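# Straighten a tilted stack of magnetic blocks

## Task

Realign the leaning stack of magnetic blocks so each block rests squarely on the one beneath it, then open the gripper and leave the stack standing on its own.

## Robot and tools

ROBOT. Two arms, left_arm and right_arm. Each has six revolute joints plus a two-finger parallel gripper. The gripper fingers point along the gripper's +z axis and close along its y axis. The reported hand point (end_effector_position) sits midway between the finger pads, roughly 1 cm short of the fingertips. Arm bases in the scene frame: left_arm at (-0.031, +0.267, 0) m with quat_wxyz (+0.995, 0, 0, -0.104); right_arm at (-0.047, -0.360, 0) m with quat_wxyz (+0.999, 0, 0, -0.049).

FRAME. All reported positions use one scene frame. Its origin is on the tabletop midway between the arms. +z is up, +x points out across the table, and left_arm is on the +y side. The words left and right are arm names only; they do not match the sides of any camera picture. Reported hand positions can be somewhat off, especially when an arm is stretched far.

execute_actions. Argument actions is a list holding zero or one item. Optional pictures (true/false) asks for camera images. An empty list sends nothing and returns the state with pictures. An action item is {"rows": [...], "steps": n}. rows holds 1 to 15 rows. steps is 9 to 15 and defaults to 15. Each step lasts 1/30 s and uses one row. If there are fewer rows than steps, the final row repeats. A wait item is {"steps": n} with n up to 300. It commands nothing and returns once n steps have passed since the previous result; your reply time counts toward those steps. A refused call sends nothing at all.

ROW LAYOUT. Every row is a single flat list of 14 numbers covering both arms, even if only one arm should move. The first 7 are for left_arm and the next 7 for right_arm. Each block is in this order: waist, shoulder, elbow, wrist pitch, wrist yaw, wrist roll, opening. The six joint values are absolute target angles in radians, on the same scale that Joint positions prints; they are not offsets. Stated ranges: waist -2.880 to 2.880, shoulder 0.000 to 3.142, elbow 0.000 to 3.019, wrist pitch -1.693 to 1.571, wrist yaw -1.571 to 1.571, wrist roll -2.094 to 2.094. The call is refused if a target lies more than 0.019 rad outside a range and also further out than that joint's last reported angle. True joint ends may differ from the stated ones by up to 0.019 rad. A target beyond the true end gets clipped there, and the result may then say "joint sent to its limit"; this note can refer to an earlier action still running. Opening is an absolute command from -1 (closed) to +1 (fully open, a 0.094 m pad gap).

MOTION LIMITS. On each step, a joint's target can lead its measured angle by at most: waist 0.264, shoulder 0.32, elbow 0.276, wrist pitch 0.33, wrist yaw 0.186, wrist roll 0.522 rad. Distant targets therefore take several actions. If a step's targets would put a gripper more than 70 mm from where it is measured, all of that arm's targets are pulled back toward the measured angles. Each result is captured 9 steps before its action ends. Those last steps run while you reply, and the next action begins only after them. Between calls the arms keep heading to the last row sent. They give up once everything has nearly stopped or a step is HELD, though fingers still finish opening or closing.

RESULT LINES. The state line has one part per arm, left_arm: … | right_arm: …. Each gives end_effector_position in metres and end_effector_quat_wxyz, both in the scene frame. Joint positions and Joint velocities list each arm's six joints (rad, rad/s), then the pad gap (m, m/s). grip_measured shows finger opening on the same -1..+1 scale you command. It may be off by around 1 mm per gripper, with a fixed bias for the whole scene. "joint command not followed" means a clearance check altered or blocked joint targets on some steps; the rest of the row still ran. HELD marks steps where some or all of your row was not sent. MOTOR HOT appears at 85 °C. At 100 °C an OVER-TEMPERATURE FAULT stops that arm and its gripper, and it drops whatever it holds.

GRIPPING. Away from the ends of the scale, fingers move to where grip_measured would equal your command. To keep a firm hold, command about 0.03 below the current grip_measured; a smaller gap squeezes more gently. Pad force tops out around 50 to 62 N, and less on very thin parts. Pads can spike harder at first contact.

CAMERAS. cam_left_wrist and cam_right_wrist are 504x504 fisheye wrist cameras. Their calibration (K, D, T_world_to_cam, pos_world) is in the setup text and may be slightly off. Optical frame: +z forward, +x right in the image, +y down. Pictures come only with an empty actions list or when pictures is true.

zoom_image. Arguments: camera (one of the two names) and region [x0, y0, x1, y1] in pixels of that camera's latest image, with (0, 0) at the top-left. The region is at most 504 by 504. It returns an enlarged view and moves nothing.

read_manual. Optional section, "licences" (the default and only choice). It returns URDF licence text and does nothing else.

finished_scene. Argument scene is the integer number of the current scene. The stack must already be squared and released, and stay that way.

AVOID. Do not let any block leave the table. Do not drop, slam or shove blocks hard, and do not let the two arms collide or press on each other. Do not hold loads for long, because that heats the motors. Outside forces may occasionally tug a held block or nudge loose ones. Motion that is smooth and uses little effort is preferred.

Each tool is called as a command line: name --argument value for each argument, lists and objects as JSON in quotes; but a table of rows of numbers goes row by row, as --pt "numbers of a row", without its own name.

## Session

execute_actions --actions '[]'

Scene clock: 0.00 s of 6600.00 s.
left_arm: end_effector_position=(-0.0313, -0.1193, +0.1994) grip_measured=+1.000 end_effector_quat_wxyz=(-0.041, +0.875, -0.219, +0.429) | right_arm: end_effector_position=(+0.1976, -0.4452, +0.3278) grip_measured=+1.000 end_effector_quat_wxyz=(+0.140, -0.386, +0.895, -0.172)
Joint positions: left_arm=[-1.707  1.465  1.104 -1.445 -0.868  1.607  0.094] | right_arm=[-0.177  0.744  1.044 -1.431  0.088 -1.109  0.094]
Joint velocities: left_arm=[-0.005 -0.015  0.012 -0.007 -0.037 -0.081  0.   ] | right_arm=[-0.005 -0.005 -0.002 -0.012  0.037 -0.066  0.   ]
Motor temperatures (°C, as the motors report them): left_arm=[24 25 23 25 22 25] | right_arm=[25 23 25 22 22 25]

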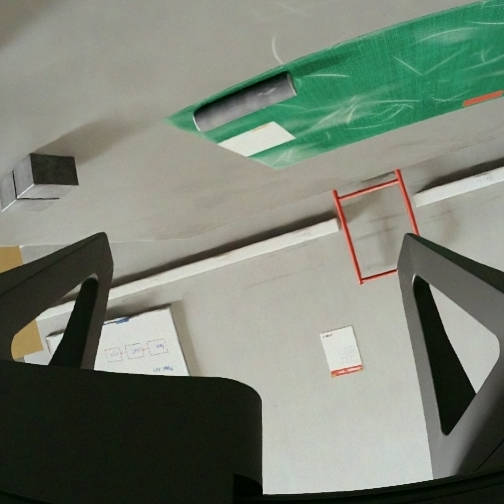

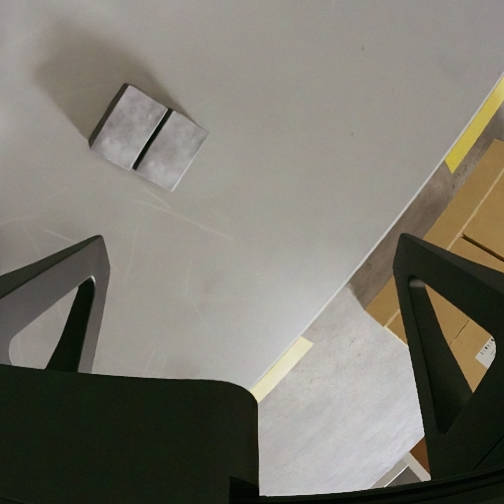

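execute_actions --actions '[{"rows":[[-0.1,0.6,1.0,-0.8,0,0,1,0.4,0.6,1.0,-0.8,0,0,1]]}]'

execute_actions --actions '[{"steps":60}]' --pictures true

Scene clock: 1.00 s of 6600.00 s.
left_arm: end_effector_position=(+0.0004, -0.1262, +0.2028) grip_measured=+1.000 end_effector_quat_wxyz=(+0.159, +0.956, +0.099, +0.227) | right_arm: end_effector_position=(+0.2676, -0.3276, +0.4076) grip_measured=+1.000 end_effector_quat_wxyz=(+0.452, -0.319, +0.823, -0.126)
Joint positions: left_arm=[-1.499  1.244  1.005 -1.107 -0.52   1.286  0.094] | right_arm=[ 0.207  0.63   0.996 -0.96   0.009 -0.635  0.094]
Joint velocities: left_arm=[ 1.441 -1.372 -0.125  1.487  1.267 -1.399  0.   ] | right_arm=[ 2.359 -0.444 -0.022  1.985  0.007  2.454  0.   ]
Motor temperatures (°C, as the motors report them): left_arm=[24 25 23 25 22 25] | right_arm=[25 23 25 22 22 25]
Steps of this call (steps 1 to 24: nothing new was sent; steps 25 to 30: the first 6 steps of this action). Readings (joint positions):
25: left_arm=[-1.696 1.451 1.094 -1.408 -0.813 1.561] | right_arm=[-0.157 0.733 1.034 -1.381 0.063 -1.041]
26: left_arm=[-1.674 1.421 1.068 -1.334 -0.745 1.500] | right_arm=[-0.099 0.711 1.015 -1.282 0.037 -0.953]
28: left_arm=[-1.595 1.337 1.024 -1.212 -0.624 1.387] | right_arm=[0.052 0.665 0.997 -1.112 0.015 -0.795]
30: the state above

Scene clock: 3.00 s of 6600.00 s.
left_arm: end_effector_position=(+0.2802, +0.1715, +0.4472) grip_measured=+1.000 end_effector_quat_wxyz=(+0.538, +0.127, +0.830, -0.078) | right_arm: end_effector_position=(+0.2599, -0.2611, +0.4493) grip_measured=+1.000 end_effector_quat_wxyz=(+0.540, -0.136, +0.826, +0.083)
Joint positions: left_arm=[-0.089  0.603  0.997 -0.816 -0.002  0.008  0.094] | right_arm=[ 0.41   0.594  0.996 -0.817 -0.003 -0.013  0.094]
Joint velocities: left_arm=[-0.015  0.005 -0.002  0.002  0.007  0.022  0.   ] | right_arm=[-0.015 -0.005 -0.012  0.002 -0.066 -0.095  0.   ]
Motor temperatures (°C, as the motors report them): left_arm=[24 25 24 25 22 25] | right_arm=[25 23 26 22 22 25]
Kept back: nothing.
Steps of this call (steps 1 to 9: the last 9 steps of your previous action; steps 10 to 60: the robot went on to your last target). Readings (joint positions):
1: left_arm=[-1.451 1.198 1.002 -1.059 -0.472 1.239] | right_arm=[0.286 0.615 0.996 -0.901 0.005 -0.540]
2: left_arm=[-1.404 1.152 1.002 -1.018 -0.425 1.192] | right_arm=[0.352 0.604 0.996 -0.862 0.000 -0.443]
4: left_arm=[-1.313 1.058 1.002 -0.955 -0.333 1.100] | right_arm=[0.417 0.591 0.996 -0.826 -0.003 -0.290]
8: left_arm=[-1.132 0.865 1.002 -0.888 -0.150 0.916] | right_arm=[0.413 0.591 0.996 -0.817 -0.003 -0.126]
60: the state above
All arms were judged still, so your last target was given up. Only a new action makes them travel on or press farther. Fingers that are still opening or closing keep moving.
camera_calibration (this result's frames):
cam_left_wrist: T_world_to_cam=[[-0.278972, -0.960291, 0.00402105, 0.240268], [-0.838028, 0.241405, -0.489318, 0.419004], [0.468917, -0.139876, -0.872096, 0.406708], [0, 0, 0, 1]] pos_world=[0.227453, 0.186466, 0.558748]
cam_right_wrist: T_world_to_cam=[[0.306912, -0.951223, 0.0313058, -0.346281], [-0.820672, -0.281161, -0.497438, 0.368783], [0.481977, 0.126978, -0.866934, 0.422592], [0, 0, 0, 1]] pos_world=[0.205249, -0.279363, 0.560647]

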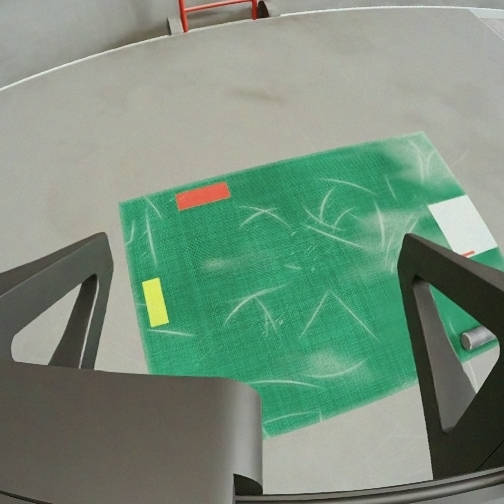

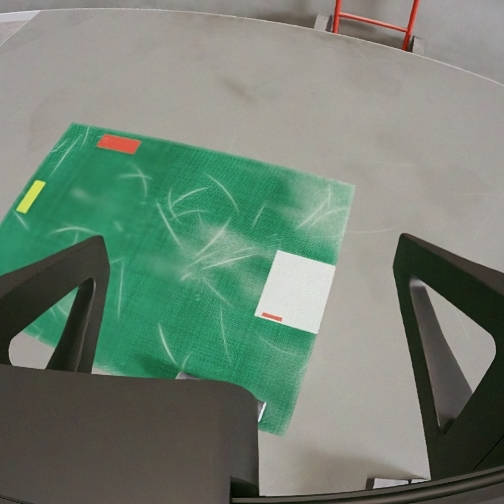

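execute_actions --actions '[{"rows":[[0.7,0.3,0.9,-1.2,0,0,1,-0.2,0.1,0.5,-0.8,0,0,1]]}]'

execute_actions --actions '[{"steps":40}]' --pictures true

Scene clock: 4.73 s of 6600.00 s.
left_arm: end_effector_position=(+0.2069, +0.2568, +0.3895) grip_measured=+1.000 end_effector_quat_wxyz=(+0.469, +0.022, +0.883, -0.008) | right_arm: end_effector_position=(+0.2130, -0.3459, +0.3648) grip_measured=+1.000 end_effector_quat_wxyz=(+0.554, -0.029, +0.832, +0.013)
Joint positions: left_arm=[ 0.169  0.403  0.91  -1.1    0.002  0.008  0.094] | right_arm=[ 0.152  0.31   0.711 -0.797 -0.004 -0.013  0.094]
Joint velocities: left_arm=[ 2.31  -1.441 -0.359 -1.394 -0.022 -0.066  0.   ] | right_arm=[-1.656 -1.968 -1.546 -0.017 -0.037 -0.037  0.   ]
Motor temperatures (°C, as the motors report them): left_arm=[24 25 24 25 22 25] | right_arm=[25 23 27 22 22 25]
Steps of this call (steps 1 to 46: nothing new was sent; steps 47 to 52: the first 6 steps of this action). Readings (joint positions):
47: left_arm=[-0.080 0.594 0.994 -0.840 0.002 0.008] | right_arm=[0.397 0.580 0.978 -0.808 -0.007 -0.013]
48: left_arm=[-0.051 0.572 0.981 -0.890 0.003 0.008] | right_arm=[0.361 0.546 0.937 -0.797 -0.007 -0.013]
50: left_arm=[0.039 0.497 0.942 -0.999 0.003 0.008] | right_arm=[0.261 0.438 0.826 -0.797 -0.006 -0.013]
52: the state above

Scene clock: 6.07 s of 6600.00 s.
left_arm: end_effector_position=(+0.1430, +0.3625, +0.3842) grip_measured=+1.000 end_effector_quat_wxyz=(+0.455, -0.217, +0.855, +0.119) | right_arm: end_effector_position=(+0.1714, -0.4302, +0.2835) grip_measured=+1.000 end_effector_quat_wxyz=(+0.542, +0.124, +0.827, -0.088)
Joint positions: left_arm=[ 0.711  0.294  0.895 -1.192 -0.002  0.005  0.094] | right_arm=[-0.21   0.096  0.491 -0.805  0.001 -0.011  0.094]
Joint velocities: left_arm=[-0.005 -0.015  0.007 -0.012 -0.007  0.022  0.   ] | right_arm=[-0.005  0.015 -0.002  0.002  0.007 -0.037  0.   ]
Motor temperatures (°C, as the motors report them): left_arm=[24 25 24 25 22 25] | right_arm=[25 23 27 22 22 25]
Kept back: nothing.
Steps of this call (steps 1 to 9: the last 9 steps of your previous action; steps 10 to 30: the robot went on to your last target; steps 31 to 40: nothing new was sent). Readings (joint positions):
1: left_arm=[0.254 0.357 0.900 -1.140 0.001 0.007] | right_arm=[0.091 0.244 0.655 -0.797 -0.004 -0.013]
2: left_arm=[0.346 0.317 0.895 -1.166 -0.000 0.007] | right_arm=[0.020 0.182 0.602 -0.797 -0.003 -0.013]
4: left_arm=[0.534 0.267 0.895 -1.186 -0.001 0.007] | right_arm=[-0.134 0.093 0.522 -0.802 -0.000 -0.013]
8: left_arm=[0.731 0.266 0.895 -1.192 -0.002 0.005] | right_arm=[-0.220 0.081 0.491 -0.805 0.001 -0.011]
40: the state above
All arms were judged still, so your last target was given up. Only a new action makes them travel on or press farther. Fingers that are still opening or closing keep moving.
camera_calibration (this result's frames):
cam_left_wrist: T_world_to_cam=[[0.495755, -0.868455, 0.00368943, 0.241718], [-0.817461, -0.468071, -0.335658, 0.42232], [0.293231, 0.163388, -0.941977, 0.384927], [0, 0, 0, 1]] pos_world=[0.112525, 0.344705, 0.503455]
cam_right_wrist: T_world_to_cam=[[-0.30698, -0.951204, 0.0312267, -0.369521], [-0.827893, 0.250713, -0.501733, 0.397438], [0.469421, -0.179874, -0.864459, 0.212495], [0, 0, 0, 1]] pos_world=[0.115851, -0.41291, 0.39464]

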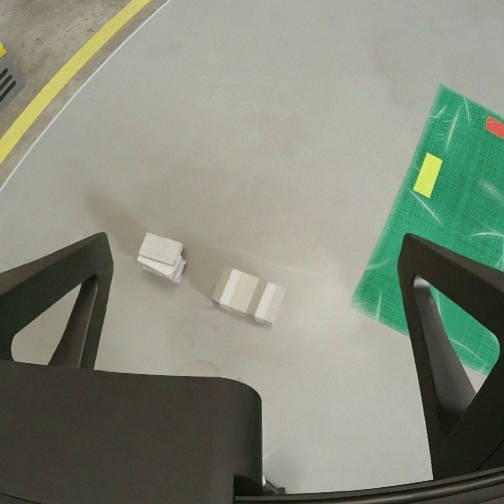

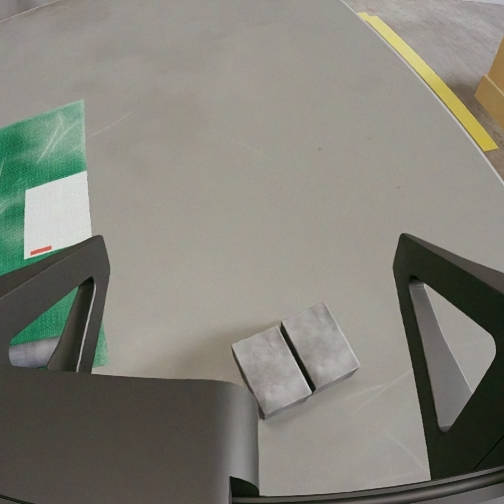

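execute_actions --actions '[{"rows":[[1.04,0.8,0.57,-0.72,0,0,1,-0.2,0.1,0.5,-0.8,0,0,1]]}]'

execute_actions --actions '[{"steps":30}]' --pictures true

Scene clock: 11.17 s of 6600.00 s.
left_arm: end_effector_position=(+0.1762, +0.4218, +0.3200) grip_measured=+1.000 end_effector_quat_wxyz=(+0.418, -0.281, +0.852, +0.141) | right_arm: end_effector_position=(+0.1714, -0.4302, +0.2835) grip_measured=+1.000 end_effector_quat_wxyz=(+0.542, +0.124, +0.827, -0.088)
Joint positions: left_arm=[ 0.852  0.416  0.748 -0.99  -0.001  0.005  0.094] | right_arm=[-0.21   0.096  0.491 -0.805  0.001 -0.011  0.094]
Joint velocities: left_arm=[ 0.884  1.148 -0.833  1.111  0.007  0.066  0.   ] | right_arm=[-0.015 -0.005  0.017  0.017  0.007  0.066  0.   ]
Motor temperatures (°C, as the motors report them): left_arm=[24 25 25 25 22 25] | right_arm=[25 23 28 22 22 25]
Steps of this call (steps 1 to 90: nothing new was sent; then 1.90 s passed at rest; steps 91 to 96: the first 6 steps of this action). Readings (joint positions):
91: left_arm=[0.718 0.299 0.884 -1.173 -0.001 0.005] | right_arm=[-0.210 0.096 0.491 -0.805 0.001 -0.011]
92: left_arm=[0.737 0.306 0.865 -1.135 -0.001 0.005] | right_arm=[-0.210 0.096 0.491 -0.805 0.001 -0.011]
94: left_arm=[0.792 0.348 0.810 -1.064 -0.001 0.005] | right_arm=[-0.210 0.096 0.491 -0.805 0.001 -0.011]
96: the state above

Scene clock: 12.17 s of 6600.00 s.
left_arm: end_effector_position=(+0.1796, +0.4966, +0.1475) grip_measured=+1.000 end_effector_quat_wxyz=(+0.260, -0.384, +0.878, +0.116) | right_arm: end_effector_position=(+0.1714, -0.4302, +0.2835) grip_measured=+1.000 end_effector_quat_wxyz=(+0.542, +0.124, +0.827, -0.088)
Joint positions: left_arm=[ 1.039  0.803  0.548 -0.738 -0.001  0.005  0.094] | right_arm=[-0.21   0.096  0.491 -0.805  0.001 -0.011  0.094]
Joint velocities: left_arm=[ 0.015 -0.015 -0.012  0.012 -0.007 -0.007  0.   ] | right_arm=[-0.015 -0.005  0.007 -0.007  0.051  0.022  0.   ]
Motor temperatures (°C, as the motors report them): left_arm=[24 25 25 25 22 25] | right_arm=[25 23 28 22 22 25]
Kept back: nothing.
Steps of this call (steps 1 to 9: the last 9 steps of your previous action; steps 10 to 30: the robot went on to your last target). Readings (joint positions):
1: left_arm=[0.881 0.458 0.720 -0.954 -0.001 0.005] | right_arm=[-0.210 0.096 0.491 -0.805 0.001 -0.011]
2: left_arm=[0.908 0.506 0.694 -0.920 -0.001 0.005] | right_arm=[-0.210 0.096 0.491 -0.805 0.001 -0.011]
4: left_arm=[0.957 0.617 0.647 -0.853 -0.001 0.005] | right_arm=[-0.210 0.096 0.491 -0.805 0.001 -0.011]
8: left_arm=[1.032 0.823 0.571 -0.754 -0.001 0.005] | right_arm=[-0.210 0.096 0.491 -0.805 0.001 -0.011]
30: the state above
camera_calibration (this result's frames):
cam_left_wrist: T_world_to_cam=[[0.748308, -0.663348, -0.00213722, 0.194556], [-0.66204, -0.747027, 0.0604545, 0.487727], [-0.0416989, -0.0438237, -0.998169, 0.300634], [0, 0, 0, 1]] pos_world=[0.189842, 0.506578, 0.271014]
cam_right_wrist: T_world_to_cam=[[-0.30698, -0.951204, 0.0312267, -0.369521], [-0.827893, 0.250713, -0.501733, 0.397438], [0.469421, -0.179874, -0.864459, 0.212495], [0, 0, 0, 1]] pos_world=[0.115851, -0.41291, 0.39464]

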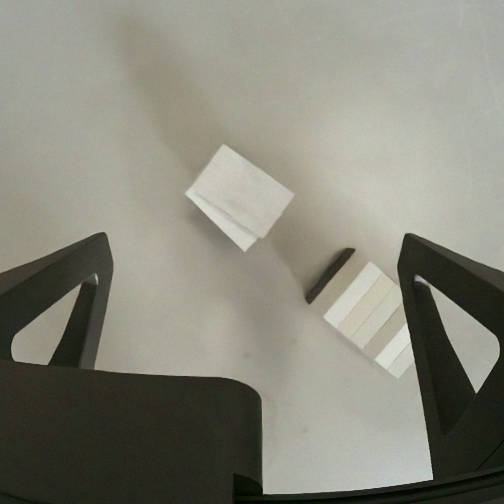

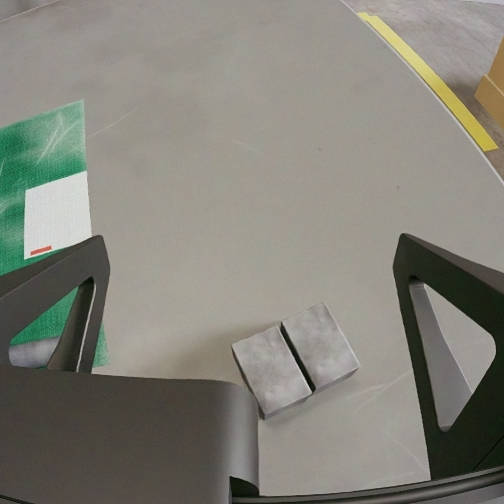

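execute_actions --actions '[{"rows":[[1.051,1.313,0.925,-1.171,0,-0.92,0.6,-0.2,0.1,0.5,-0.8,0,0,1]]}]'

execute_actions --actions '[{"steps":30}]' --pictures true

Scene clock: 13.13 s of 6600.00 s.
left_arm: end_effector_position=(+0.2034, +0.5229, +0.1314) grip_measured=+0.603 end_effector_quat_wxyz=(-0.041, +0.638, -0.769, -0.006) | right_arm: end_effector_position=(+0.1714, -0.4302, +0.2835) grip_measured=+1.000 end_effector_quat_wxyz=(+0.542, +0.124, +0.827, -0.088)
Joint positions: left_arm=[ 1.039  1.257  0.895 -1.127 -0.001 -0.555  0.075] | right_arm=[-0.21   0.096  0.491 -0.805  0.001 -0.011  0.094]
Joint velocities: left_arm=[-0.005  2.115  1.136 -0.046  0.037 -2.396 -0.   ] | right_arm=[-0.005 -0.024 -0.012 -0.017  0.037 -0.007  0.   ]
Motor temperatures (°C, as the motors report them): left_arm=[24 25 26 25 22 25] | right_arm=[25 23 29 22 22 25]
Steps of this call (steps 1 to 15: the robot went on to your last target; steps 16 to 23: nothing new was sent; steps 24 to 29: the first 6 steps of this action). Readings (joint positions):
24: left_arm=[1.039 0.828 0.573 -0.804 -0.001 -0.072] | right_arm=[-0.210 0.096 0.491 -0.805 0.001 -0.011]
25: left_arm=[1.039 0.891 0.633 -0.927 -0.001 -0.172] | right_arm=[-0.210 0.096 0.491 -0.805 0.001 -0.011]
27: left_arm=[1.039 1.080 0.779 -1.088 -0.001 -0.369] | right_arm=[-0.210 0.096 0.491 -0.805 0.001 -0.011]
29: the state above

Scene clock: 14.13 s of 6600.00 s.
left_arm: end_effector_position=(+0.2012, +0.5204, +0.1156) grip_measured=+0.602 end_effector_quat_wxyz=(+0.001, +0.765, -0.644, -0.000) | right_arm: end_effector_position=(+0.1714, -0.4302, +0.2835) grip_measured=+1.000 end_effector_quat_wxyz=(+0.542, +0.124, +0.827, -0.088)
Joint positions: left_arm=[ 1.039  1.321  0.909 -1.161 -0.001 -0.912  0.075] | right_arm=[-0.21   0.096  0.491 -0.805  0.001 -0.011  0.094]
Joint velocities: left_arm=[-0.015 -0.005 -0.017  0.002 -0.051 -0.081  0.001] | right_arm=[-0.005 -0.005 -0.017 -0.002 -0.022  0.007  0.   ]
Motor temperatures (°C, as the motors report them): left_arm=[24 25 26 25 22 25] | right_arm=[25 23 29 22 22 25]
Kept back: nothing.
Steps of this call (steps 1 to 9: the last 9 steps of your previous action; steps 10 to 30: the robot went on to your last target). Readings (joint positions):
1: left_arm=[1.039 1.316 0.922 -1.127 -0.001 -0.627] | right_arm=[-0.210 0.096 0.491 -0.805 0.001 -0.011]
2: left_arm=[1.039 1.353 0.927 -1.127 -0.001 -0.684] | right_arm=[-0.210 0.096 0.491 -0.805 0.001 -0.011]
4: left_arm=[1.039 1.376 0.915 -1.144 -0.001 -0.766] | right_arm=[-0.210 0.096 0.491 -0.805 0.001 -0.011]
8: left_arm=[1.039 1.350 0.909 -1.160 -0.001 -0.853] | right_arm=[-0.210 0.096 0.491 -0.805 0.001 -0.011]
30: the state above
camera_calibration (this result's frames):
cam_left_wrist: T_world_to_cam=[[0.982165, 0.187637, -0.0119744, -0.294632], [0.157711, -0.787497, 0.595798, 0.315961], [0.102364, -0.587061, -0.803045, 0.501867], [0, 0, 0, 1]] pos_world=[0.188174, 0.598729, 0.211245]
cam_right_wrist: T_world_to_cam=[[-0.30698, -0.951204, 0.0312267, -0.369521], [-0.827893, 0.250713, -0.501733, 0.397438], [0.469421, -0.179874, -0.864459, 0.212495], [0, 0, 0, 1]] pos_world=[0.115851, -0.41291, 0.39464]

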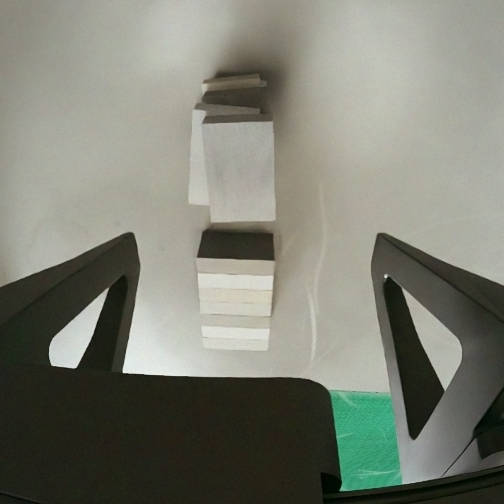

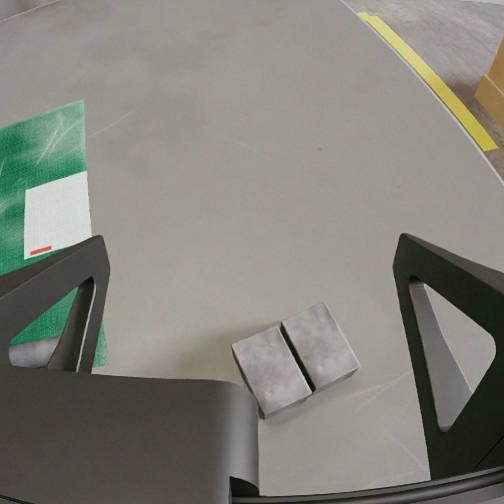

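execute_actions --actions '[{"rows":[[1.055,1.32,0.91,-1.15,0,-0.91,0.6,-0.2,0.1,0.5,-0.8,0,0,1],[1.06,1.33,0.89,-1.12,0,-0.91,0.6,-0.2,0.1,0.5,-0.8,0,0,1],[1.064,1.34,0.875,-1.09,0,-0.91,0.6,-0.2,0.1,0.5,-0.8,0,0,1],[1.064,1.35,0.86,-1.06,0,-0.91,0.6,-0.2,0.1,0.5,-0.8,0,0,1],[1.064,1.36,0.84,-1.03,0,-0.91,0.6,-0.2,0.1,0.5,-0.8,0,0,1],[1.064,1.368,0.826,-1.0,0,-0.91,0.6,-0.2,0.1,0.5,-0.8,0,0,1]]}]'

execute_actions --actions '[{"steps":20}]' --pictures true

Scene clock: 15.07 s of 6600.00 s.
left_arm: end_effector_position=(+0.2019, +0.5261, +0.0971) grip_measured=+0.602 end_effector_quat_wxyz=(-0.020, +0.768, -0.640, +0.000) | right_arm: end_effector_position=(+0.1714, -0.4302, +0.2835) grip_measured=+1.000 end_effector_quat_wxyz=(+0.542, +0.124, +0.827, -0.088)
Joint positions: left_arm=[ 1.049  1.33   0.863 -1.065 -0.001 -0.912  0.075] | right_arm=[-0.21   0.096  0.491 -0.805  0.001 -0.011  0.094]
Joint velocities: left_arm=[ 0.063  0.161 -0.452  0.823 -0.022  0.037 -0.   ] | right_arm=[-0.015 -0.024 -0.002 -0.007  0.022 -0.007  0.   ]
Motor temperatures (°C, as the motors report them): left_arm=[24 25 26 25 22 25] | right_arm=[25 23 29 22 22 25]
Steps of this call (steps 1 to 15: the robot went on to your last target; steps 16 to 22: nothing new was sent; steps 23 to 28: the first 6 steps of this action). Readings (joint positions):
23: left_arm=[1.039 1.321 0.909 -1.161 -0.001 -0.912] | right_arm=[-0.210 0.096 0.491 -0.805 0.001 -0.011]
24: left_arm=[1.040 1.321 0.907 -1.156 -0.001 -0.912] | right_arm=[-0.210 0.096 0.491 -0.805 0.001 -0.011]
26: left_arm=[1.043 1.322 0.892 -1.118 -0.001 -0.912] | right_arm=[-0.210 0.096 0.491 -0.805 0.001 -0.011]
28: the state above

Scene clock: 15.73 s of 6600.00 s.
left_arm: end_effector_position=(+0.1958, +0.5211, +0.0687) grip_measured=+0.602 end_effector_quat_wxyz=(-0.003, +0.769, -0.639, -0.000) | right_arm: end_effector_position=(+0.1714, -0.4302, +0.2835) grip_measured=+1.000 end_effector_quat_wxyz=(+0.542, +0.124, +0.827, -0.088)
Joint positions: left_arm=[ 1.052  1.373  0.82  -1.012 -0.001 -0.912  0.075] | right_arm=[-0.21   0.096  0.491 -0.805  0.001 -0.011  0.094]
Joint velocities: left_arm=[ 0.005 -0.005 -0.007 -0.007 -0.037 -0.022  0.   ] | right_arm=[-0.005 -0.015 -0.007 -0.012  0.007  0.007  0.   ]
Motor temperatures (°C, as the motors report them): left_arm=[24 25 26 25 22 25] | right_arm=[25 23 29 22 22 25]
Kept back: nothing.
Steps of this call (steps 1 to 9: the last 9 steps of your previous action; steps 10 to 20: the robot went on to your last target). Readings (joint positions):
1: left_arm=[1.050 1.337 0.849 -1.043 -0.001 -0.912] | right_arm=[-0.210 0.096 0.491 -0.805 0.001 -0.011]
2: left_arm=[1.052 1.346 0.837 -1.030 -0.001 -0.912] | right_arm=[-0.210 0.096 0.491 -0.805 0.001 -0.011]
4: left_arm=[1.052 1.364 0.824 -1.020 -0.001 -0.912] | right_arm=[-0.210 0.096 0.491 -0.805 0.001 -0.011]
8: left_arm=[1.052 1.373 0.820 -1.015 -0.001 -0.912] | right_arm=[-0.210 0.096 0.491 -0.805 0.001 -0.011]
20: the state above
camera_calibration (this result's frames):
cam_left_wrist: T_world_to_cam=[[0.979618, 0.200784, -0.0058584, -0.296825], [0.165196, -0.788705, 0.592161, 0.34471], [0.114276, -0.58106, -0.805798, 0.459864], [0, 0, 0, 1]] pos_world=[0.181279, 0.598681, 0.164694]
cam_right_wrist: T_world_to_cam=[[-0.30698, -0.951204, 0.0312267, -0.369521], [-0.827893, 0.250713, -0.501733, 0.397438], [0.469421, -0.179874, -0.864459, 0.212495], [0, 0, 0, 1]] pos_world=[0.115851, -0.41291, 0.39464]

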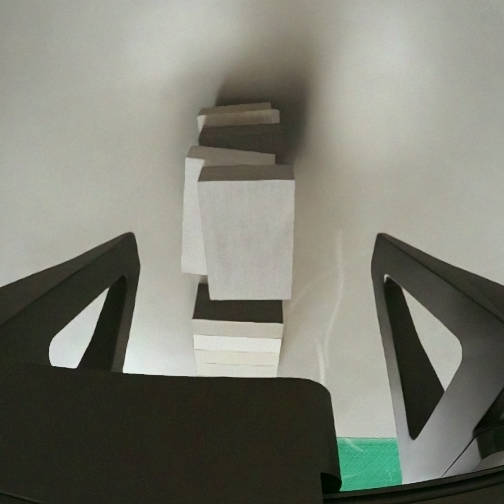

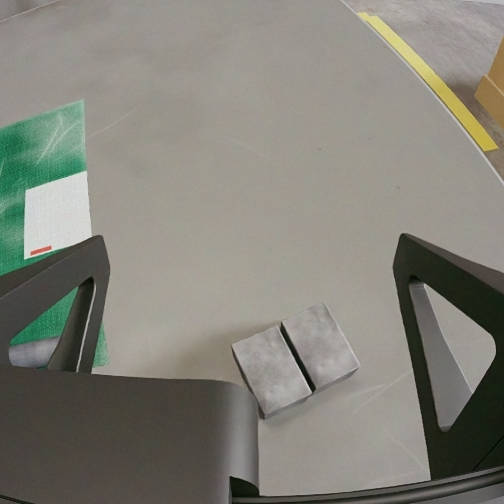

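execute_actions --actions '[{"rows":[[1.07,1.38,0.815,-0.98,0,-0.91,0.6,-0.2,0.1,0.5,-0.8,0,0,1],[1.075,1.39,0.805,-0.96,0,-0.91,0.6,-0.2,0.1,0.5,-0.8,0,0,1],[1.075,1.40,0.797,-0.94,0,-0.91,0.6,-0.2,0.1,0.5,-0.8,0,0,1],[1.075,1.412,0.788,-0.92,0,-0.91,0.6,-0.2,0.1,0.5,-0.8,0,0,1],[1.075,1.424,0.78,-0.90,0,-0.91,0.6,-0.2,0.1,0.5,-0.8,0,0,1],[1.075,1.436,0.772,-0.88,0,-0.91,0.6,-0.2,0.1,0.5,-0.8,0,0,1],[1.075,1.448,0.764,-0.86,0,-0.91,0.6,-0.2,0.1,0.5,-0.8,0,0,1],[1.075,1.456,0.756,-0.845,0,-0.91,0.6,-0.2,0.1,0.5,-0.8,0,0,1],[1.075,1.462,0.75,-0.835,0,-0.91,0.6,-0.2,0.1,0.5,-0.8,0,0,1]]}]'

execute_actions --actions '[{"steps":20}]' --pictures true

Scene clock: 16.37 s of 6600.00 s.
left_arm: end_effector_position=(+0.1985, +0.5287, +0.0548) grip_measured=+0.602 end_effector_quat_wxyz=(-0.022, +0.772, -0.635, +0.000) | right_arm: end_effector_position=(+0.1714, -0.4302, +0.2835) grip_measured=+1.000 end_effector_quat_wxyz=(+0.542, +0.124, +0.827, -0.088)
Joint positions: left_arm=[ 1.061  1.392  0.794 -0.929 -0.001 -0.912  0.075] | right_arm=[-0.21   0.096  0.491 -0.805  0.001 -0.011  0.094]
Joint velocities: left_arm=[ 0.044  0.288 -0.222  0.574 -0.037  0.007 -0.   ] | right_arm=[-0.005  0.005 -0.002 -0.012 -0.007  0.037  0.   ]
Motor temperatures (°C, as the motors report them): left_arm=[24 25 26 25 22 25] | right_arm=[25 23 29 22 22 25]
Steps of this call (steps 1 to 13: the robot went on to your last target; steps 14 to 19: the first 6 steps of this action). Readings (joint positions):
14: left_arm=[1.053 1.373 0.819 -1.009 -0.001 -0.912] | right_arm=[-0.210 0.096 0.491 -0.805 0.001 -0.011]
15: left_arm=[1.053 1.373 0.817 -0.999 -0.001 -0.912] | right_arm=[-0.210 0.096 0.491 -0.805 0.001 -0.011]
17: left_arm=[1.057 1.377 0.808 -0.967 -0.001 -0.912] | right_arm=[-0.210 0.096 0.491 -0.805 0.001 -0.011]
19: the state above

Scene clock: 17.03 s of 6600.00 s.
left_arm: end_effector_position=(+0.1906, +0.5206, +0.0152) grip_measured=+0.602 end_effector_quat_wxyz=(+0.000, +0.773, -0.635, -0.000) | right_arm: end_effector_position=(+0.1714, -0.4302, +0.2835) grip_measured=+1.000 end_effector_quat_wxyz=(+0.542, +0.124, +0.827, -0.088)
Joint positions: left_arm=[ 1.063  1.469  0.744 -0.847 -0.001 -0.912  0.075] | right_arm=[-0.21   0.096  0.491 -0.805  0.001 -0.011  0.094]
Joint velocities: left_arm=[ 0.005 -0.005  0.012 -0.007  0.037  0.007 -0.001] | right_arm=[-0.015 -0.015  0.012 -0.012 -0.066 -0.051  0.   ]
Motor temperatures (°C, as the motors report them): left_arm=[24 25 26 25 22 25] | right_arm=[25 23 29 22 22 25]
Kept back: nothing.
Steps of this call (steps 1 to 9: the last 9 steps of your previous action; steps 10 to 20: the robot went on to your last target). Readings (joint positions):
1: left_arm=[1.062 1.403 0.786 -0.909 -0.001 -0.912] | right_arm=[-0.210 0.096 0.491 -0.805 0.001 -0.011]
2: left_arm=[1.063 1.417 0.778 -0.891 -0.001 -0.912] | right_arm=[-0.210 0.096 0.491 -0.805 0.001 -0.011]
4: left_arm=[1.063 1.444 0.761 -0.863 -0.001 -0.912] | right_arm=[-0.210 0.096 0.491 -0.805 0.001 -0.011]
8: left_arm=[1.063 1.469 0.745 -0.852 -0.001 -0.912] | right_arm=[-0.210 0.096 0.491 -0.805 0.001 -0.011]
20: the state above
camera_calibration (this result's frames):
cam_left_wrist: T_world_to_cam=[[0.977381, 0.211195, -0.0110573, -0.296891], [0.176141, -0.783994, 0.595254, 0.372329], [0.117046, -0.583738, -0.803461, 0.417947], [0, 0, 0, 1]] pos_world=[0.175675, 0.598577, 0.110891]
cam_right_wrist: T_world_to_cam=[[-0.30698, -0.951204, 0.0312267, -0.369521], [-0.827893, 0.250713, -0.501733, 0.397438], [0.469421, -0.179874, -0.864459, 0.212495], [0, 0, 0, 1]] pos_world=[0.115851, -0.41291, 0.39464]

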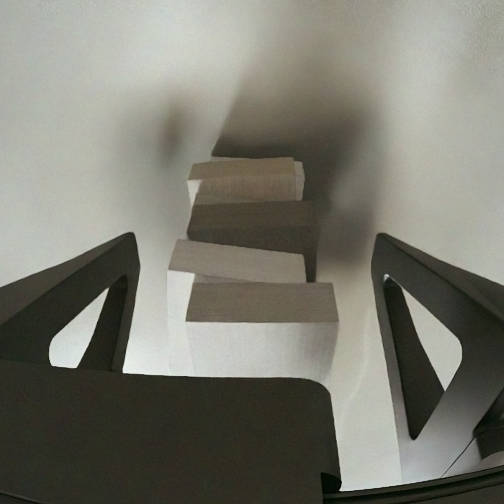

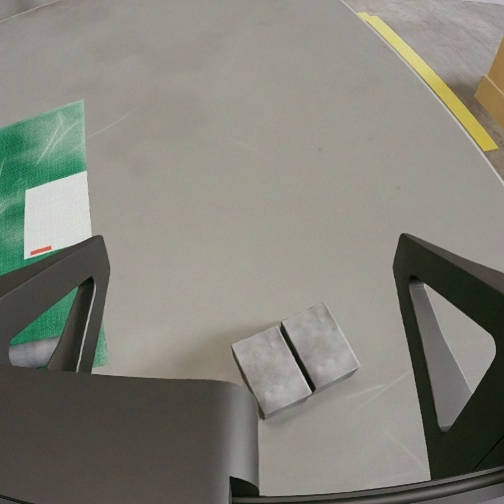

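Close gradually.

execute_actions --actions '[{"rows":[[1.075,1.468,0.75,-0.835,0,-0.91,0.4,-0.2,0.1,0.5,-0.8,0,0,1],[1.075,1.468,0.75,-0.835,0,-0.91,0.2,-0.2,0.1,0.5,-0.8,0,0,1],[1.075,1.468,0.75,-0.835,0,-0.91,0.05,-0.2,0.1,0.5,-0.8,0,0,1],[1.075,1.468,0.75,-0.835,0,-0.91,-0.05,-0.2,0.1,0.5,-0.8,0,0,1],[1.075,1.468,0.75,-0.835,0,-0.91,-0.1,-0.2,0.1,0.5,-0.8,0,0,1],[1.075,1.468,0.75,-0.835,0,-0.91,-0.14,-0.2,0.1,0.5,-0.8,0,0,1],[1.075,1.468,0.75,-0.835,0,-0.91,-0.18,-0.2,0.1,0.5,-0.8,0,0,1],[1.075,1.468,0.75,-0.835,0,-0.91,-0.22,-0.2,0.1,0.5,-0.8,0,0,1],[1.075,1.468,0.75,-0.835,0,-0.91,-0.26,-0.2,0.1,0.5,-0.8,0,0,1],[1.075,1.468,0.75,-0.835,0,-0.91,-0.3,-0.2,0.1,0.5,-0.8,0,0,1],[1.075,1.468,0.75,-0.835,0,-0.91,-0.34,-0.2,0.1,0.5,-0.8,0,0,1],[1.075,1.468,0.75,-0.835,0,-0.91,-0.38,-0.2,0.1,0.5,-0.8,0,0,1],[1.075,1.468,0.75,-0.835,0,-0.91,-0.42,-0.2,0.1,0.5,-0.8,0,0,1],[1.075,1.468,0.75,-0.835,0,-0.91,-0.46,-0.2,0.1,0.5,-0.8,0,0,1],[1.075,1.468,0.75,-0.835,0,-0.91,-0.5,-0.2,0.1,0.5,-0.8,0,0,1]]}]'

execute_actions --actions '[{"steps":20}]' --pictures true

Scene clock: 17.63 s of 6600.00 s.
left_arm: end_effector_position=(+0.1906, +0.5206, +0.0152) grip_measured=-0.116 end_effector_quat_wxyz=(+0.000, +0.773, -0.635, -0.000) | right_arm: end_effector_position=(+0.1714, -0.4302, +0.2835) grip_measured=+1.000 end_effector_quat_wxyz=(+0.542, +0.124, +0.827, -0.088)
Joint positions: left_arm=[ 1.063  1.469  0.744 -0.847 -0.001 -0.912  0.042] | right_arm=[-0.21   0.096  0.491 -0.805  0.001 -0.011  0.094]
Joint velocities: left_arm=[-0.015 -0.005 -0.002 -0.022 -0.051  0.095 -0.044] | right_arm=[-0.005 -0.005 -0.022  0.012 -0.007  0.037  0.   ]
Motor temperatures (°C, as the motors report them): left_arm=[24 25 26 25 22 25] | right_arm=[25 23 29 22 22 25]
Steps of this call (steps 1 to 12: the robot went on to your last target; steps 13 to 18: the first 6 steps of this action). Readings (joint positions):
13: left_arm=[1.063 1.469 0.744 -0.847 -0.001 -0.912] | right_arm=[-0.210 0.096 0.491 -0.805 0.001 -0.011]
14: left_arm=[1.063 1.469 0.744 -0.847 -0.001 -0.912] | right_arm=[-0.210 0.096 0.491 -0.805 0.001 -0.011]
16: left_arm=[1.063 1.469 0.744 -0.847 -0.001 -0.912] | right_arm=[-0.210 0.096 0.491 -0.805 0.001 -0.011]
18: the state above

Scene clock: 18.30 s of 6600.00 s.
left_arm: end_effector_position=(+0.1904, +0.5209, +0.0152) grip_measured=-0.437 end_effector_quat_wxyz=(+0.000, +0.773, -0.635, -0.000) | right_arm: end_effector_position=(+0.1714, -0.4302, +0.2835) grip_measured=+1.000 end_effector_quat_wxyz=(+0.542, +0.124, +0.827, -0.088)
Joint positions: left_arm=[ 1.064  1.469  0.744 -0.847 -0.001 -0.912  0.026] | right_arm=[-0.21   0.096  0.491 -0.805  0.001 -0.011  0.094]
Joint velocities: left_arm=[ 0.005 -0.015 -0.012 -0.017 -0.037 -0.037  0.002] | right_arm=[-0.024  0.005 -0.017  0.007 -0.051  0.037  0.   ]
Motor temperatures (°C, as the motors report them): left_arm=[24 25 26 25 22 25] | right_arm=[25 23 30 22 22 25]
Kept back: nothing.
Steps of this call (steps 1 to 9: the last 9 steps of your previous action; steps 10 to 15: the robot went on to your last target; steps 16 to 20: nothing new was sent). Readings (joint positions):
1: left_arm=[1.063 1.469 0.744 -0.847 -0.001 -0.912] | right_arm=[-0.210 0.096 0.491 -0.805 0.001 -0.011]
2: left_arm=[1.063 1.469 0.744 -0.847 -0.001 -0.912] | right_arm=[-0.210 0.096 0.491 -0.805 0.001 -0.011]
4: left_arm=[1.063 1.469 0.744 -0.847 -0.001 -0.912] | right_arm=[-0.210 0.096 0.491 -0.805 0.001 -0.011]
8: left_arm=[1.064 1.469 0.744 -0.847 -0.001 -0.912] | right_arm=[-0.210 0.096 0.491 -0.805 0.001 -0.011]
20: the state above
All arms were judged still, so your last target was given up. Only a new action makes them travel on or press farther. Fingers that are still opening or closing keep moving.
camera_calibration (this result's frames):
cam_left_wrist: T_world_to_cam=[[0.977217, 0.211943, -0.0112853, -0.297054], [0.176911, -0.784009, 0.595007, 0.372402], [0.11726, -0.583447, -0.803641, 0.41791], [0, 0, 0, 1]] pos_world=[0.1754, 0.598753, 0.110915]
cam_right_wrist: T_world_to_cam=[[-0.30698, -0.951204, 0.0312267, -0.369521], [-0.827893, 0.250713, -0.501733, 0.397438], [0.469421, -0.179874, -0.864459, 0.212495], [0, 0, 0, 1]] pos_world=[0.115851, -0.41291, 0.39464]

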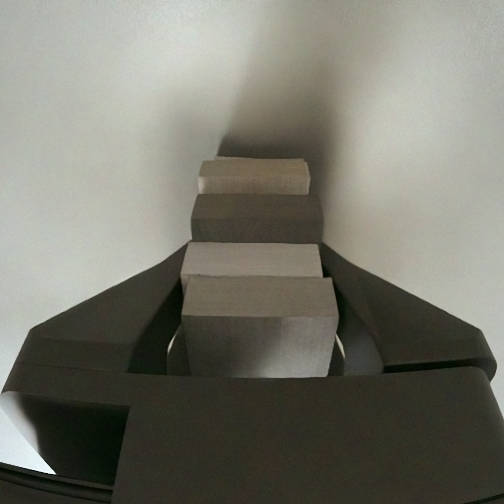

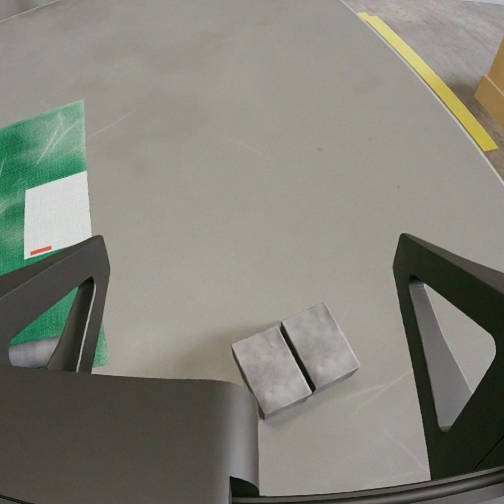

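execute_actions --actions '[{"rows":[[1.064,1.468,0.75,-0.84,0,-0.91,-0.3,-0.2,0.1,0.5,-0.8,0,0,1],[1.064,1.468,0.75,-0.84,0,-0.91,0,-0.2,0.1,0.5,-0.8,0,0,1],[1.064,1.46,0.76,-0.85,0,-0.91,0,-0.2,0.1,0.5,-0.8,0,0,1],[1.064,1.45,0.768,-0.87,0,-0.91,0,-0.2,0.1,0.5,-0.8,0,0,1],[1.064,1.44,0.776,-0.89,0,-0.91,0,-0.2,0.1,0.5,-0.8,0,0,1],[1.064,1.43,0.784,-0.91,0,-0.91,0,-0.2,0.1,0.5,-0.8,0,0,1],[1.064,1.42,0.792,-0.93,0,-0.91,0,-0.2,0.1,0.5,-0.8,0,0,1],[1.064,1.408,0.8,-0.95,0,-0.91,0,-0.2,0.1,0.5,-0.8,0,0,1]]}]'

execute_actions --actions '[{"steps":20}]' --pictures true

Scene clock: 19.07 s of 6600.00 s.
left_arm: end_effector_position=(+0.1871, +0.5171, +0.0161) grip_measured=-0.003 end_effector_quat_wxyz=(+0.010, +0.773, -0.635, -0.001) | right_arm: end_effector_position=(+0.1714, -0.4302, +0.2835) grip_measured=+1.000 end_effector_quat_wxyz=(+0.542, +0.124, +0.827, -0.088)
Joint positions: left_arm=[ 1.064  1.466  0.744 -0.869 -0.001 -0.912  0.047] | right_arm=[-0.21   0.096  0.491 -0.805  0.001 -0.011  0.094]
Joint velocities: left_arm=[ 0.015 -0.073  0.017 -0.383 -0.022  0.022  0.001] | right_arm=[-0.015  0.005 -0.002  0.012 -0.051  0.037  0.   ]
Motor temperatures (°C, as the motors report them): left_arm=[24 25 26 25 22 25] | right_arm=[25 23 30 22 22 25]
Steps of this call (steps 1 to 17: nothing new was sent; steps 18 to 23: the first 6 steps of this action). Readings (joint positions):
18: left_arm=[1.064 1.469 0.744 -0.847 -0.001 -0.912] | right_arm=[-0.210 0.096 0.491 -0.805 0.001 -0.011]
19: left_arm=[1.064 1.469 0.744 -0.847 -0.001 -0.912] | right_arm=[-0.210 0.096 0.491 -0.805 0.001 -0.011]
21: left_arm=[1.064 1.469 0.744 -0.850 -0.001 -0.912] | right_arm=[-0.210 0.096 0.491 -0.805 0.001 -0.011]
23: the state above

Scene clock: 19.73 s of 6600.00 s.
left_arm: end_effector_position=(+0.1824, +0.5115, +0.0336) grip_measured=-0.002 end_effector_quat_wxyz=(+0.017, +0.773, -0.634, -0.001) | right_arm: end_effector_position=(+0.1714, -0.4302, +0.2835) grip_measured=+1.000 end_effector_quat_wxyz=(+0.542, +0.124, +0.827, -0.088)
Joint positions: left_arm=[ 1.064  1.42   0.755 -0.94  -0.    -0.912  0.047] | right_arm=[-0.21   0.096  0.491 -0.805  0.001 -0.011  0.094]
Joint velocities: left_arm=[-0.005 -0.005 -0.012 -0.007 -0.066  0.007 -0.001] | right_arm=[-0.005 -0.024  0.002 -0.012 -0.051  0.037  0.   ]
Motor temperatures (°C, as the motors report them): left_arm=[24 25 26 25 22 25] | right_arm=[25 23 30 22 22 25]
Kept back: nothing.
Steps of this call (steps 1 to 9: the last 9 steps of your previous action; steps 10 to 20: the robot went on to your last target). Readings (joint positions):
1: left_arm=[1.064 1.462 0.744 -0.885 -0.001 -0.912] | right_arm=[-0.210 0.096 0.491 -0.805 0.001 -0.011]
2: left_arm=[1.064 1.456 0.745 -0.903 -0.001 -0.912] | right_arm=[-0.210 0.096 0.491 -0.805 0.001 -0.011]
4: left_arm=[1.064 1.441 0.746 -0.926 -0.000 -0.912] | right_arm=[-0.210 0.096 0.491 -0.805 0.001 -0.011]
8: left_arm=[1.064 1.421 0.753 -0.938 -0.000 -0.912] | right_arm=[-0.210 0.096 0.491 -0.805 0.001 -0.011]
20: the state above
camera_calibration (this result's frames):
cam_left_wrist: T_world_to_cam=[[0.976697, 0.211334, -0.0374236, -0.285767], [0.189718, -0.768612, 0.610935, 0.344741], [0.100347, -0.603799, -0.790795, 0.441271], [0, 0, 0, 1]] pos_world=[0.169424, 0.591804, 0.127646]
cam_right_wrist: T_world_to_cam=[[-0.30698, -0.951204, 0.0312267, -0.369521], [-0.827893, 0.250713, -0.501733, 0.397438], [0.469421, -0.179874, -0.864459, 0.212495], [0, 0, 0, 1]] pos_world=[0.115851, -0.41291, 0.39464]

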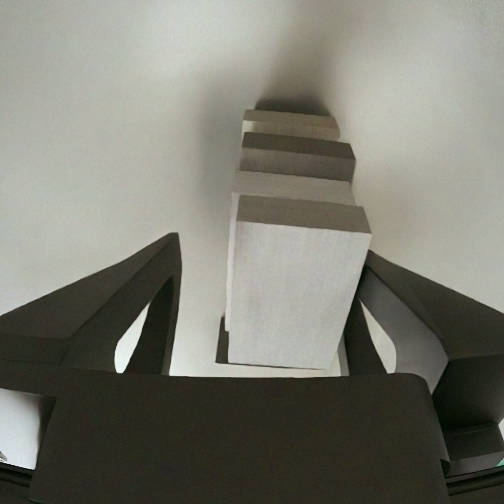

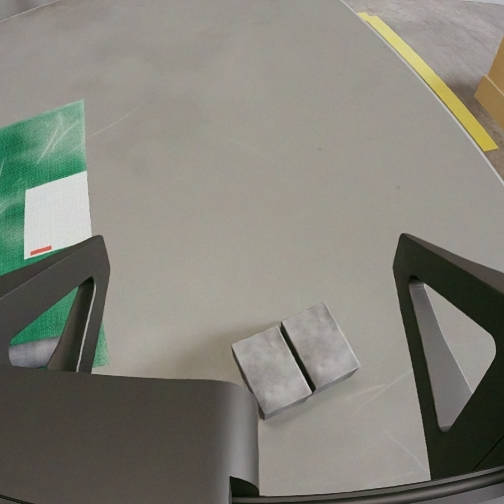

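execute_actions --actions '[{"rows":[[1.064,1.408,0.83,-0.95,0,-0.91,0.6,-0.2,0.1,0.5,-0.8,0,0,1],[1.064,1.408,0.835,-0.95,0,-0.91,0.6,-0.2,0.1,0.5,-0.8,0,0,1],[1.064,1.40,0.84,-0.95,0,-0.91,0.6,-0.2,0.1,0.5,-0.8,0,0,1],[1.064,1.39,0.85,-0.96,0,-0.91,0.6,-0.2,0.1,0.5,-0.8,0,0,1],[1.064,1.38,0.86,-0.98,0,-0.91,0.6,-0.2,0.1,0.5,-0.8,0,0,1],[1.064,1.37,0.87,-1.0,0,-0.91,0.6,-0.2,0.1,0.5,-0.8,0,0,1],[1.064,1.355,0.88,-1.02,0,-0.91,0.6,-0.2,0.1,0.5,-0.8,0,0,1],[1.064,1.34,0.89,-1.05,0,-0.91,0.6,-0.2,0.1,0.5,-0.8,0,0,1],[1.064,1.325,0.90,-1.08,0,-0.91,0.6,-0.2,0.1,0.5,-0.8,0,0,1],[1.064,1.31,0.91,-1.11,0,-0.91,0.6,-0.2,0.1,0.5,-0.8,0,0,1]]}]'

execute_actions --actions '[{"rows":[[1.064,1.31,0.91,-1.11,0,-0.91,0.6,-0.2,0.1,0.5,-0.8,0,0,1],[1.064,1.31,0.91,-1.11,0,-0.7,0.6,-0.2,0.1,0.5,-0.8,0,0,1],[1.064,1.31,0.91,-1.11,0,0.74,0.6,-0.2,0.1,0.5,-0.8,0,0,1]]}]'

execute_actions --actions '[{"steps":30}]' --pictures true

Scene clock: 20.53 s of 6600.00 s.
left_arm: end_effector_position=(+0.1920, +0.5225, +0.0477) grip_measured=+0.597 end_effector_quat_wxyz=(+0.005, +0.773, -0.635, -0.000) | right_arm: end_effector_position=(+0.1714, -0.4302, +0.2835) grip_measured=+1.000 end_effector_quat_wxyz=(+0.542, +0.124, +0.827, -0.088)
Joint positions: left_arm=[ 1.064  1.416  0.797 -0.962 -0.    -0.912  0.075] | right_arm=[-0.21   0.096  0.491 -0.805  0.001 -0.011  0.094]
Joint velocities: left_arm=[-0.015 -0.142  0.305 -0.369 -0.037 -0.007  0.001] | right_arm=[-0.015 -0.005 -0.012 -0.002 -0.051 -0.066  0.   ]
Motor temperatures (°C, as the motors report them): left_arm=[24 25 26 25 22 25] | right_arm=[25 23 30 22 22 25]
Steps of this call (steps 1 to 15: the robot went on to your last target; steps 16 to 18: nothing new was sent; steps 19 to 24: the first 6 steps of this action). Readings (joint positions):
19: left_arm=[1.064 1.420 0.757 -0.941 -0.000 -0.912] | right_arm=[-0.210 0.096 0.491 -0.805 0.001 -0.011]
20: left_arm=[1.064 1.420 0.761 -0.942 -0.000 -0.912] | right_arm=[-0.210 0.096 0.491 -0.805 0.001 -0.011]
22: left_arm=[1.064 1.420 0.775 -0.945 -0.000 -0.912] | right_arm=[-0.210 0.096 0.491 -0.805 0.001 -0.011]
24: the state above

Scene clock: 21.03 s of 6600.00 s.
left_arm: end_effector_position=(+0.1941, +0.5249, +0.1060) grip_measured=+0.598 end_effector_quat_wxyz=(-0.016, +0.626, -0.779, -0.003) | right_arm: end_effector_position=(+0.1714, -0.4302, +0.2835) grip_measured=+1.000 end_effector_quat_wxyz=(+0.542, +0.124, +0.827, -0.088)
Joint positions: left_arm=[ 1.064  1.306  0.868 -1.1   -0.    -0.499  0.075] | right_arm=[-0.21   0.096  0.491 -0.805  0.001 -0.011  0.094]
Joint velocities: left_arm=[-0.015  0.005 -0.007  0.002  0.037  2.864  0.   ] | right_arm=[-0.024 -0.015  0.007 -0.012  0.007  0.037  0.   ]
Motor temperatures (°C, as the motors report them): left_arm=[24 25 26 25 22 25] | right_arm=[25 23 30 22 22 25]
Steps of this call (steps 1 to 9: the last 9 steps of your previous action; steps 10 to 15: the first 6 steps of this action). Readings (joint positions):
10: left_arm=[1.064 1.306 0.868 -1.097 -0.000 -0.912] | right_arm=[-0.210 0.096 0.491 -0.805 0.001 -0.011]
11: left_arm=[1.064 1.306 0.868 -1.098 -0.000 -0.882] | right_arm=[-0.210 0.096 0.491 -0.805 0.001 -0.011]
13: left_arm=[1.064 1.306 0.868 -1.100 -0.000 -0.697] | right_arm=[-0.210 0.096 0.491 -0.805 0.001 -0.011]
15: the state above

Scene clock: 22.03 s of 6600.00 s.
left_arm: end_effector_position=(+0.1941, +0.5249, +0.1060) grip_measured=+0.598 end_effector_quat_wxyz=(+0.011, -0.062, +0.998, +0.012) | right_arm: end_effector_position=(+0.1714, -0.4302, +0.2835) grip_measured=+1.000 end_effector_quat_wxyz=(+0.542, +0.124, +0.827, -0.088)
Joint positions: left_arm=[ 1.064  1.306  0.868 -1.1   -0.     0.729  0.075] | right_arm=[-0.21   0.096  0.491 -0.805  0.001 -0.011  0.094]
Joint velocities: left_arm=[-0.015 -0.005 -0.002 -0.007 -0.007  0.022 -0.   ] | right_arm=[-0.015 -0.005 -0.007 -0.046 -0.007 -0.022  0.   ]
Motor temperatures (°C, as the motors report them): left_arm=[24 25 27 25 22 25] | right_arm=[25 23 30 22 22 25]
Kept back: nothing.
Steps of this call (steps 1 to 9: the last 9 steps of your previous action; steps 10 to 30: the robot went on to your last target). Readings (joint positions):
1: left_arm=[1.064 1.306 0.868 -1.100 -0.000 -0.401] | right_arm=[-0.210 0.096 0.491 -0.805 0.001 -0.011]
2: left_arm=[1.064 1.306 0.868 -1.100 -0.000 -0.302] | right_arm=[-0.210 0.096 0.491 -0.805 0.001 -0.011]
4: left_arm=[1.064 1.306 0.868 -1.100 -0.000 -0.105] | right_arm=[-0.210 0.096 0.491 -0.805 0.001 -0.011]
8: left_arm=[1.064 1.306 0.868 -1.100 -0.000 0.290] | right_arm=[-0.210 0.096 0.491 -0.805 0.001 -0.011]
30: the state above
camera_calibration (this result's frames):
cam_left_wrist: T_world_to_cam=[[0.14245, -0.989309, -0.0312268, 0.494168], [-0.806954, -0.134346, 0.575131, 0.172948], [-0.573178, -0.0567286, -0.817465, 0.351796], [0, 0, 0, 1]] pos_world=[0.270809, 0.532076, 0.203544]
cam_right_wrist: T_world_to_cam=[[-0.30698, -0.951204, 0.0312267, -0.369521], [-0.827893, 0.250713, -0.501733, 0.397438], [0.469421, -0.179874, -0.864459, 0.212495], [0, 0, 0, 1]] pos_world=[0.115851, -0.41291, 0.39464]

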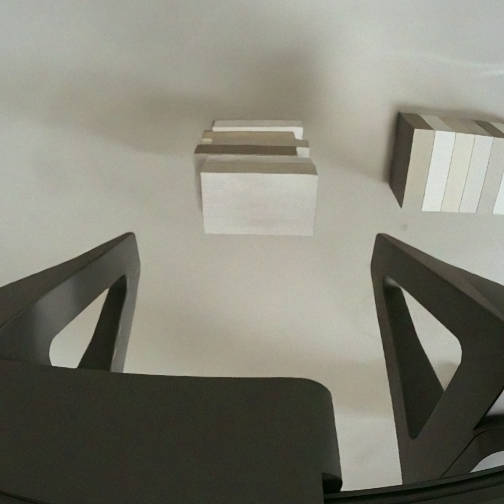

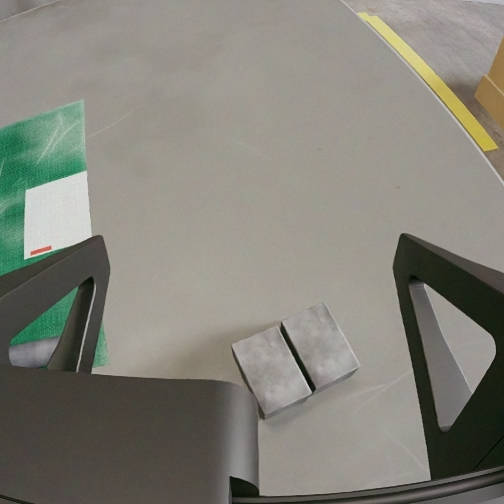

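execute_actions --actions '[{"rows":[[1.07,1.325,0.87,-1.09,0,0.75,0.6,-0.2,0.1,0.5,-0.8,0,0,1],[1.07,1.34,0.865,-1.09,0,0.75,0.6,-0.2,0.1,0.5,-0.8,0,0,1],[1.07,1.352,0.855,-1.08,0,0.75,0.6,-0.2,0.1,0.5,-0.8,0,0,1],[1.07,1.364,0.845,-1.06,0,0.75,0.6,-0.2,0.1,0.5,-0.8,0,0,1],[1.07,1.376,0.835,-1.04,0,0.75,0.6,-0.2,0.1,0.5,-0.8,0,0,1],[1.07,1.388,0.825,-1.02,0,0.75,0.6,-0.2,0.1,0.5,-0.8,0,0,1],[1.07,1.40,0.815,-1.0,0,0.75,0.6,-0.2,0.1,0.5,-0.8,0,0,1],[1.07,1.412,0.806,-0.975,0,0.75,0.6,-0.2,0.1,0.5,-0.8,0,0,1],[1.07,1.424,0.797,-0.95,0,0.75,0.6,-0.2,0.1,0.5,-0.8,0,0,1],[1.07,1.436,0.788,-0.93,0,0.75,0.6,-0.2,0.1,0.5,-0.8,0,0,1],[1.07,1.447,0.78,-0.91,0,0.75,0.6,-0.2,0.1,0.5,-0.8,0,0,1],[1.07,1.456,0.771,-0.89,0,0.75,0.6,-0.2,0.1,0.5,-0.8,0,0,1],[1.07,1.463,0.763,-0.87,0,0.75,0.6,-0.2,0.1,0.5,-0.8,0,0,1],[1.07,1.468,0.757,-0.85,0,0.75,0.6,-0.2,0.1,0.5,-0.8,0,0,1],[1.07,1.47,0.752,-0.835,0,0.75,0.6,-0.2,0.1,0.5,-0.8,0,0,1]]}]'

execute_actions --actions '[{"steps":22}]' --pictures true

Scene clock: 22.87 s of 6600.00 s.
left_arm: end_effector_position=(+0.1947, +0.5256, +0.0892) grip_measured=+0.598 end_effector_quat_wxyz=(+0.006, -0.057, +0.998, +0.006) | right_arm: end_effector_position=(+0.1714, -0.4302, +0.2835) grip_measured=+1.000 end_effector_quat_wxyz=(+0.542, +0.124, +0.827, -0.088)
Joint positions: left_arm=[ 1.064  1.341  0.852 -1.064 -0.     0.74   0.075] | right_arm=[-0.21   0.096  0.491 -0.805  0.001 -0.011  0.094]
Joint velocities: left_arm=[-0.005  0.357 -0.237  0.481 -0.051  0.051 -0.   ] | right_arm=[-0.005  0.005 -0.007 -0.037 -0.022 -0.022  0.   ]
Motor temperatures (°C, as the motors report them): left_arm=[24 25 27 25 22 25] | right_arm=[25 23 30 22 22 25]
Steps of this call (steps 1 to 15: the robot went on to your last target; steps 16 to 19: nothing new was sent; steps 20 to 25: the first 6 steps of this action). Readings (joint positions):
20: left_arm=[1.064 1.307 0.868 -1.100 -0.000 0.734] | right_arm=[-0.210 0.096 0.491 -0.805 0.001 -0.011]
21: left_arm=[1.064 1.309 0.868 -1.100 -0.000 0.736] | right_arm=[-0.210 0.096 0.491 -0.805 0.001 -0.011]
23: left_arm=[1.064 1.320 0.865 -1.092 -0.000 0.738] | right_arm=[-0.210 0.096 0.491 -0.805 0.001 -0.011]
25: the state above

Scene clock: 23.60 s of 6600.00 s.
left_arm: end_effector_position=(+0.1914, +0.5219, +0.0147) grip_measured=+0.598 end_effector_quat_wxyz=(-0.001, -0.056, +0.998, -0.001) | right_arm: end_effector_position=(+0.1714, -0.4302, +0.2835) grip_measured=+1.000 end_effector_quat_wxyz=(+0.542, +0.124, +0.827, -0.088)
Joint positions: left_arm=[ 1.064  1.474  0.749 -0.847 -0.     0.742  0.075] | right_arm=[-0.21   0.096  0.491 -0.805  0.001 -0.011  0.094]
Joint velocities: left_arm=[-0.005  0.005 -0.012 -0.012 -0.037  0.007  0.   ] | right_arm=[-0.015  0.005  0.012  0.002  0.007  0.007  0.   ]
Motor temperatures (°C, as the motors report them): left_arm=[24 25 27 25 22 25] | right_arm=[25 23 30 22 22 25]
Kept back: nothing.
Steps of this call (steps 1 to 9: the last 9 steps of your previous action; steps 10 to 22: the robot went on to your last target). Readings (joint positions):
1: left_arm=[1.064 1.355 0.842 -1.046 -0.000 0.740] | right_arm=[-0.210 0.096 0.491 -0.805 0.001 -0.011]
2: left_arm=[1.064 1.370 0.831 -1.027 -0.000 0.741] | right_arm=[-0.210 0.096 0.491 -0.805 0.001 -0.011]
4: left_arm=[1.064 1.402 0.808 -0.984 -0.000 0.741] | right_arm=[-0.210 0.096 0.491 -0.805 0.001 -0.011]
8: left_arm=[1.064 1.457 0.768 -0.902 -0.000 0.742] | right_arm=[-0.210 0.096 0.491 -0.805 0.001 -0.011]
22: the state above
camera_calibration (this result's frames):
cam_left_wrist: T_world_to_cam=[[0.129148, -0.991586, -0.00879112, 0.492088], [-0.795234, -0.108863, 0.59645, 0.207042], [-0.592388, -0.0700395, -0.802602, 0.285889], [0, 0, 0, 1]] pos_world=[0.270452, 0.53051, 0.110291]
cam_right_wrist: T_world_to_cam=[[-0.30698, -0.951204, 0.0312267, -0.369521], [-0.827893, 0.250713, -0.501733, 0.397438], [0.469421, -0.179874, -0.864459, 0.212495], [0, 0, 0, 1]] pos_world=[0.115851, -0.41291, 0.39464]

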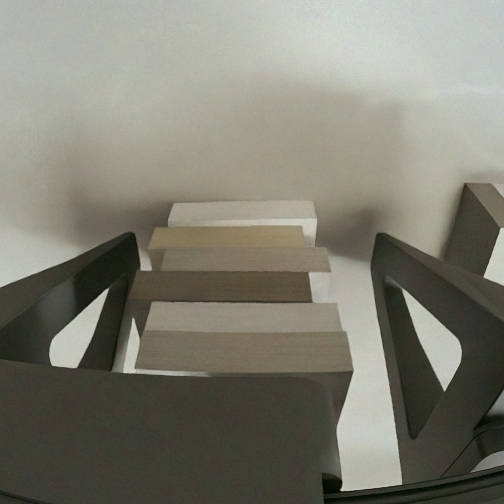

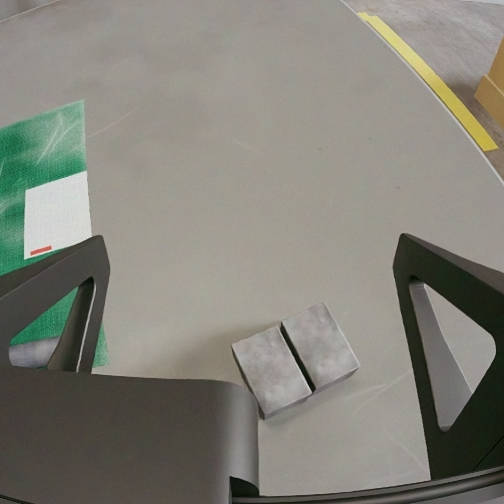

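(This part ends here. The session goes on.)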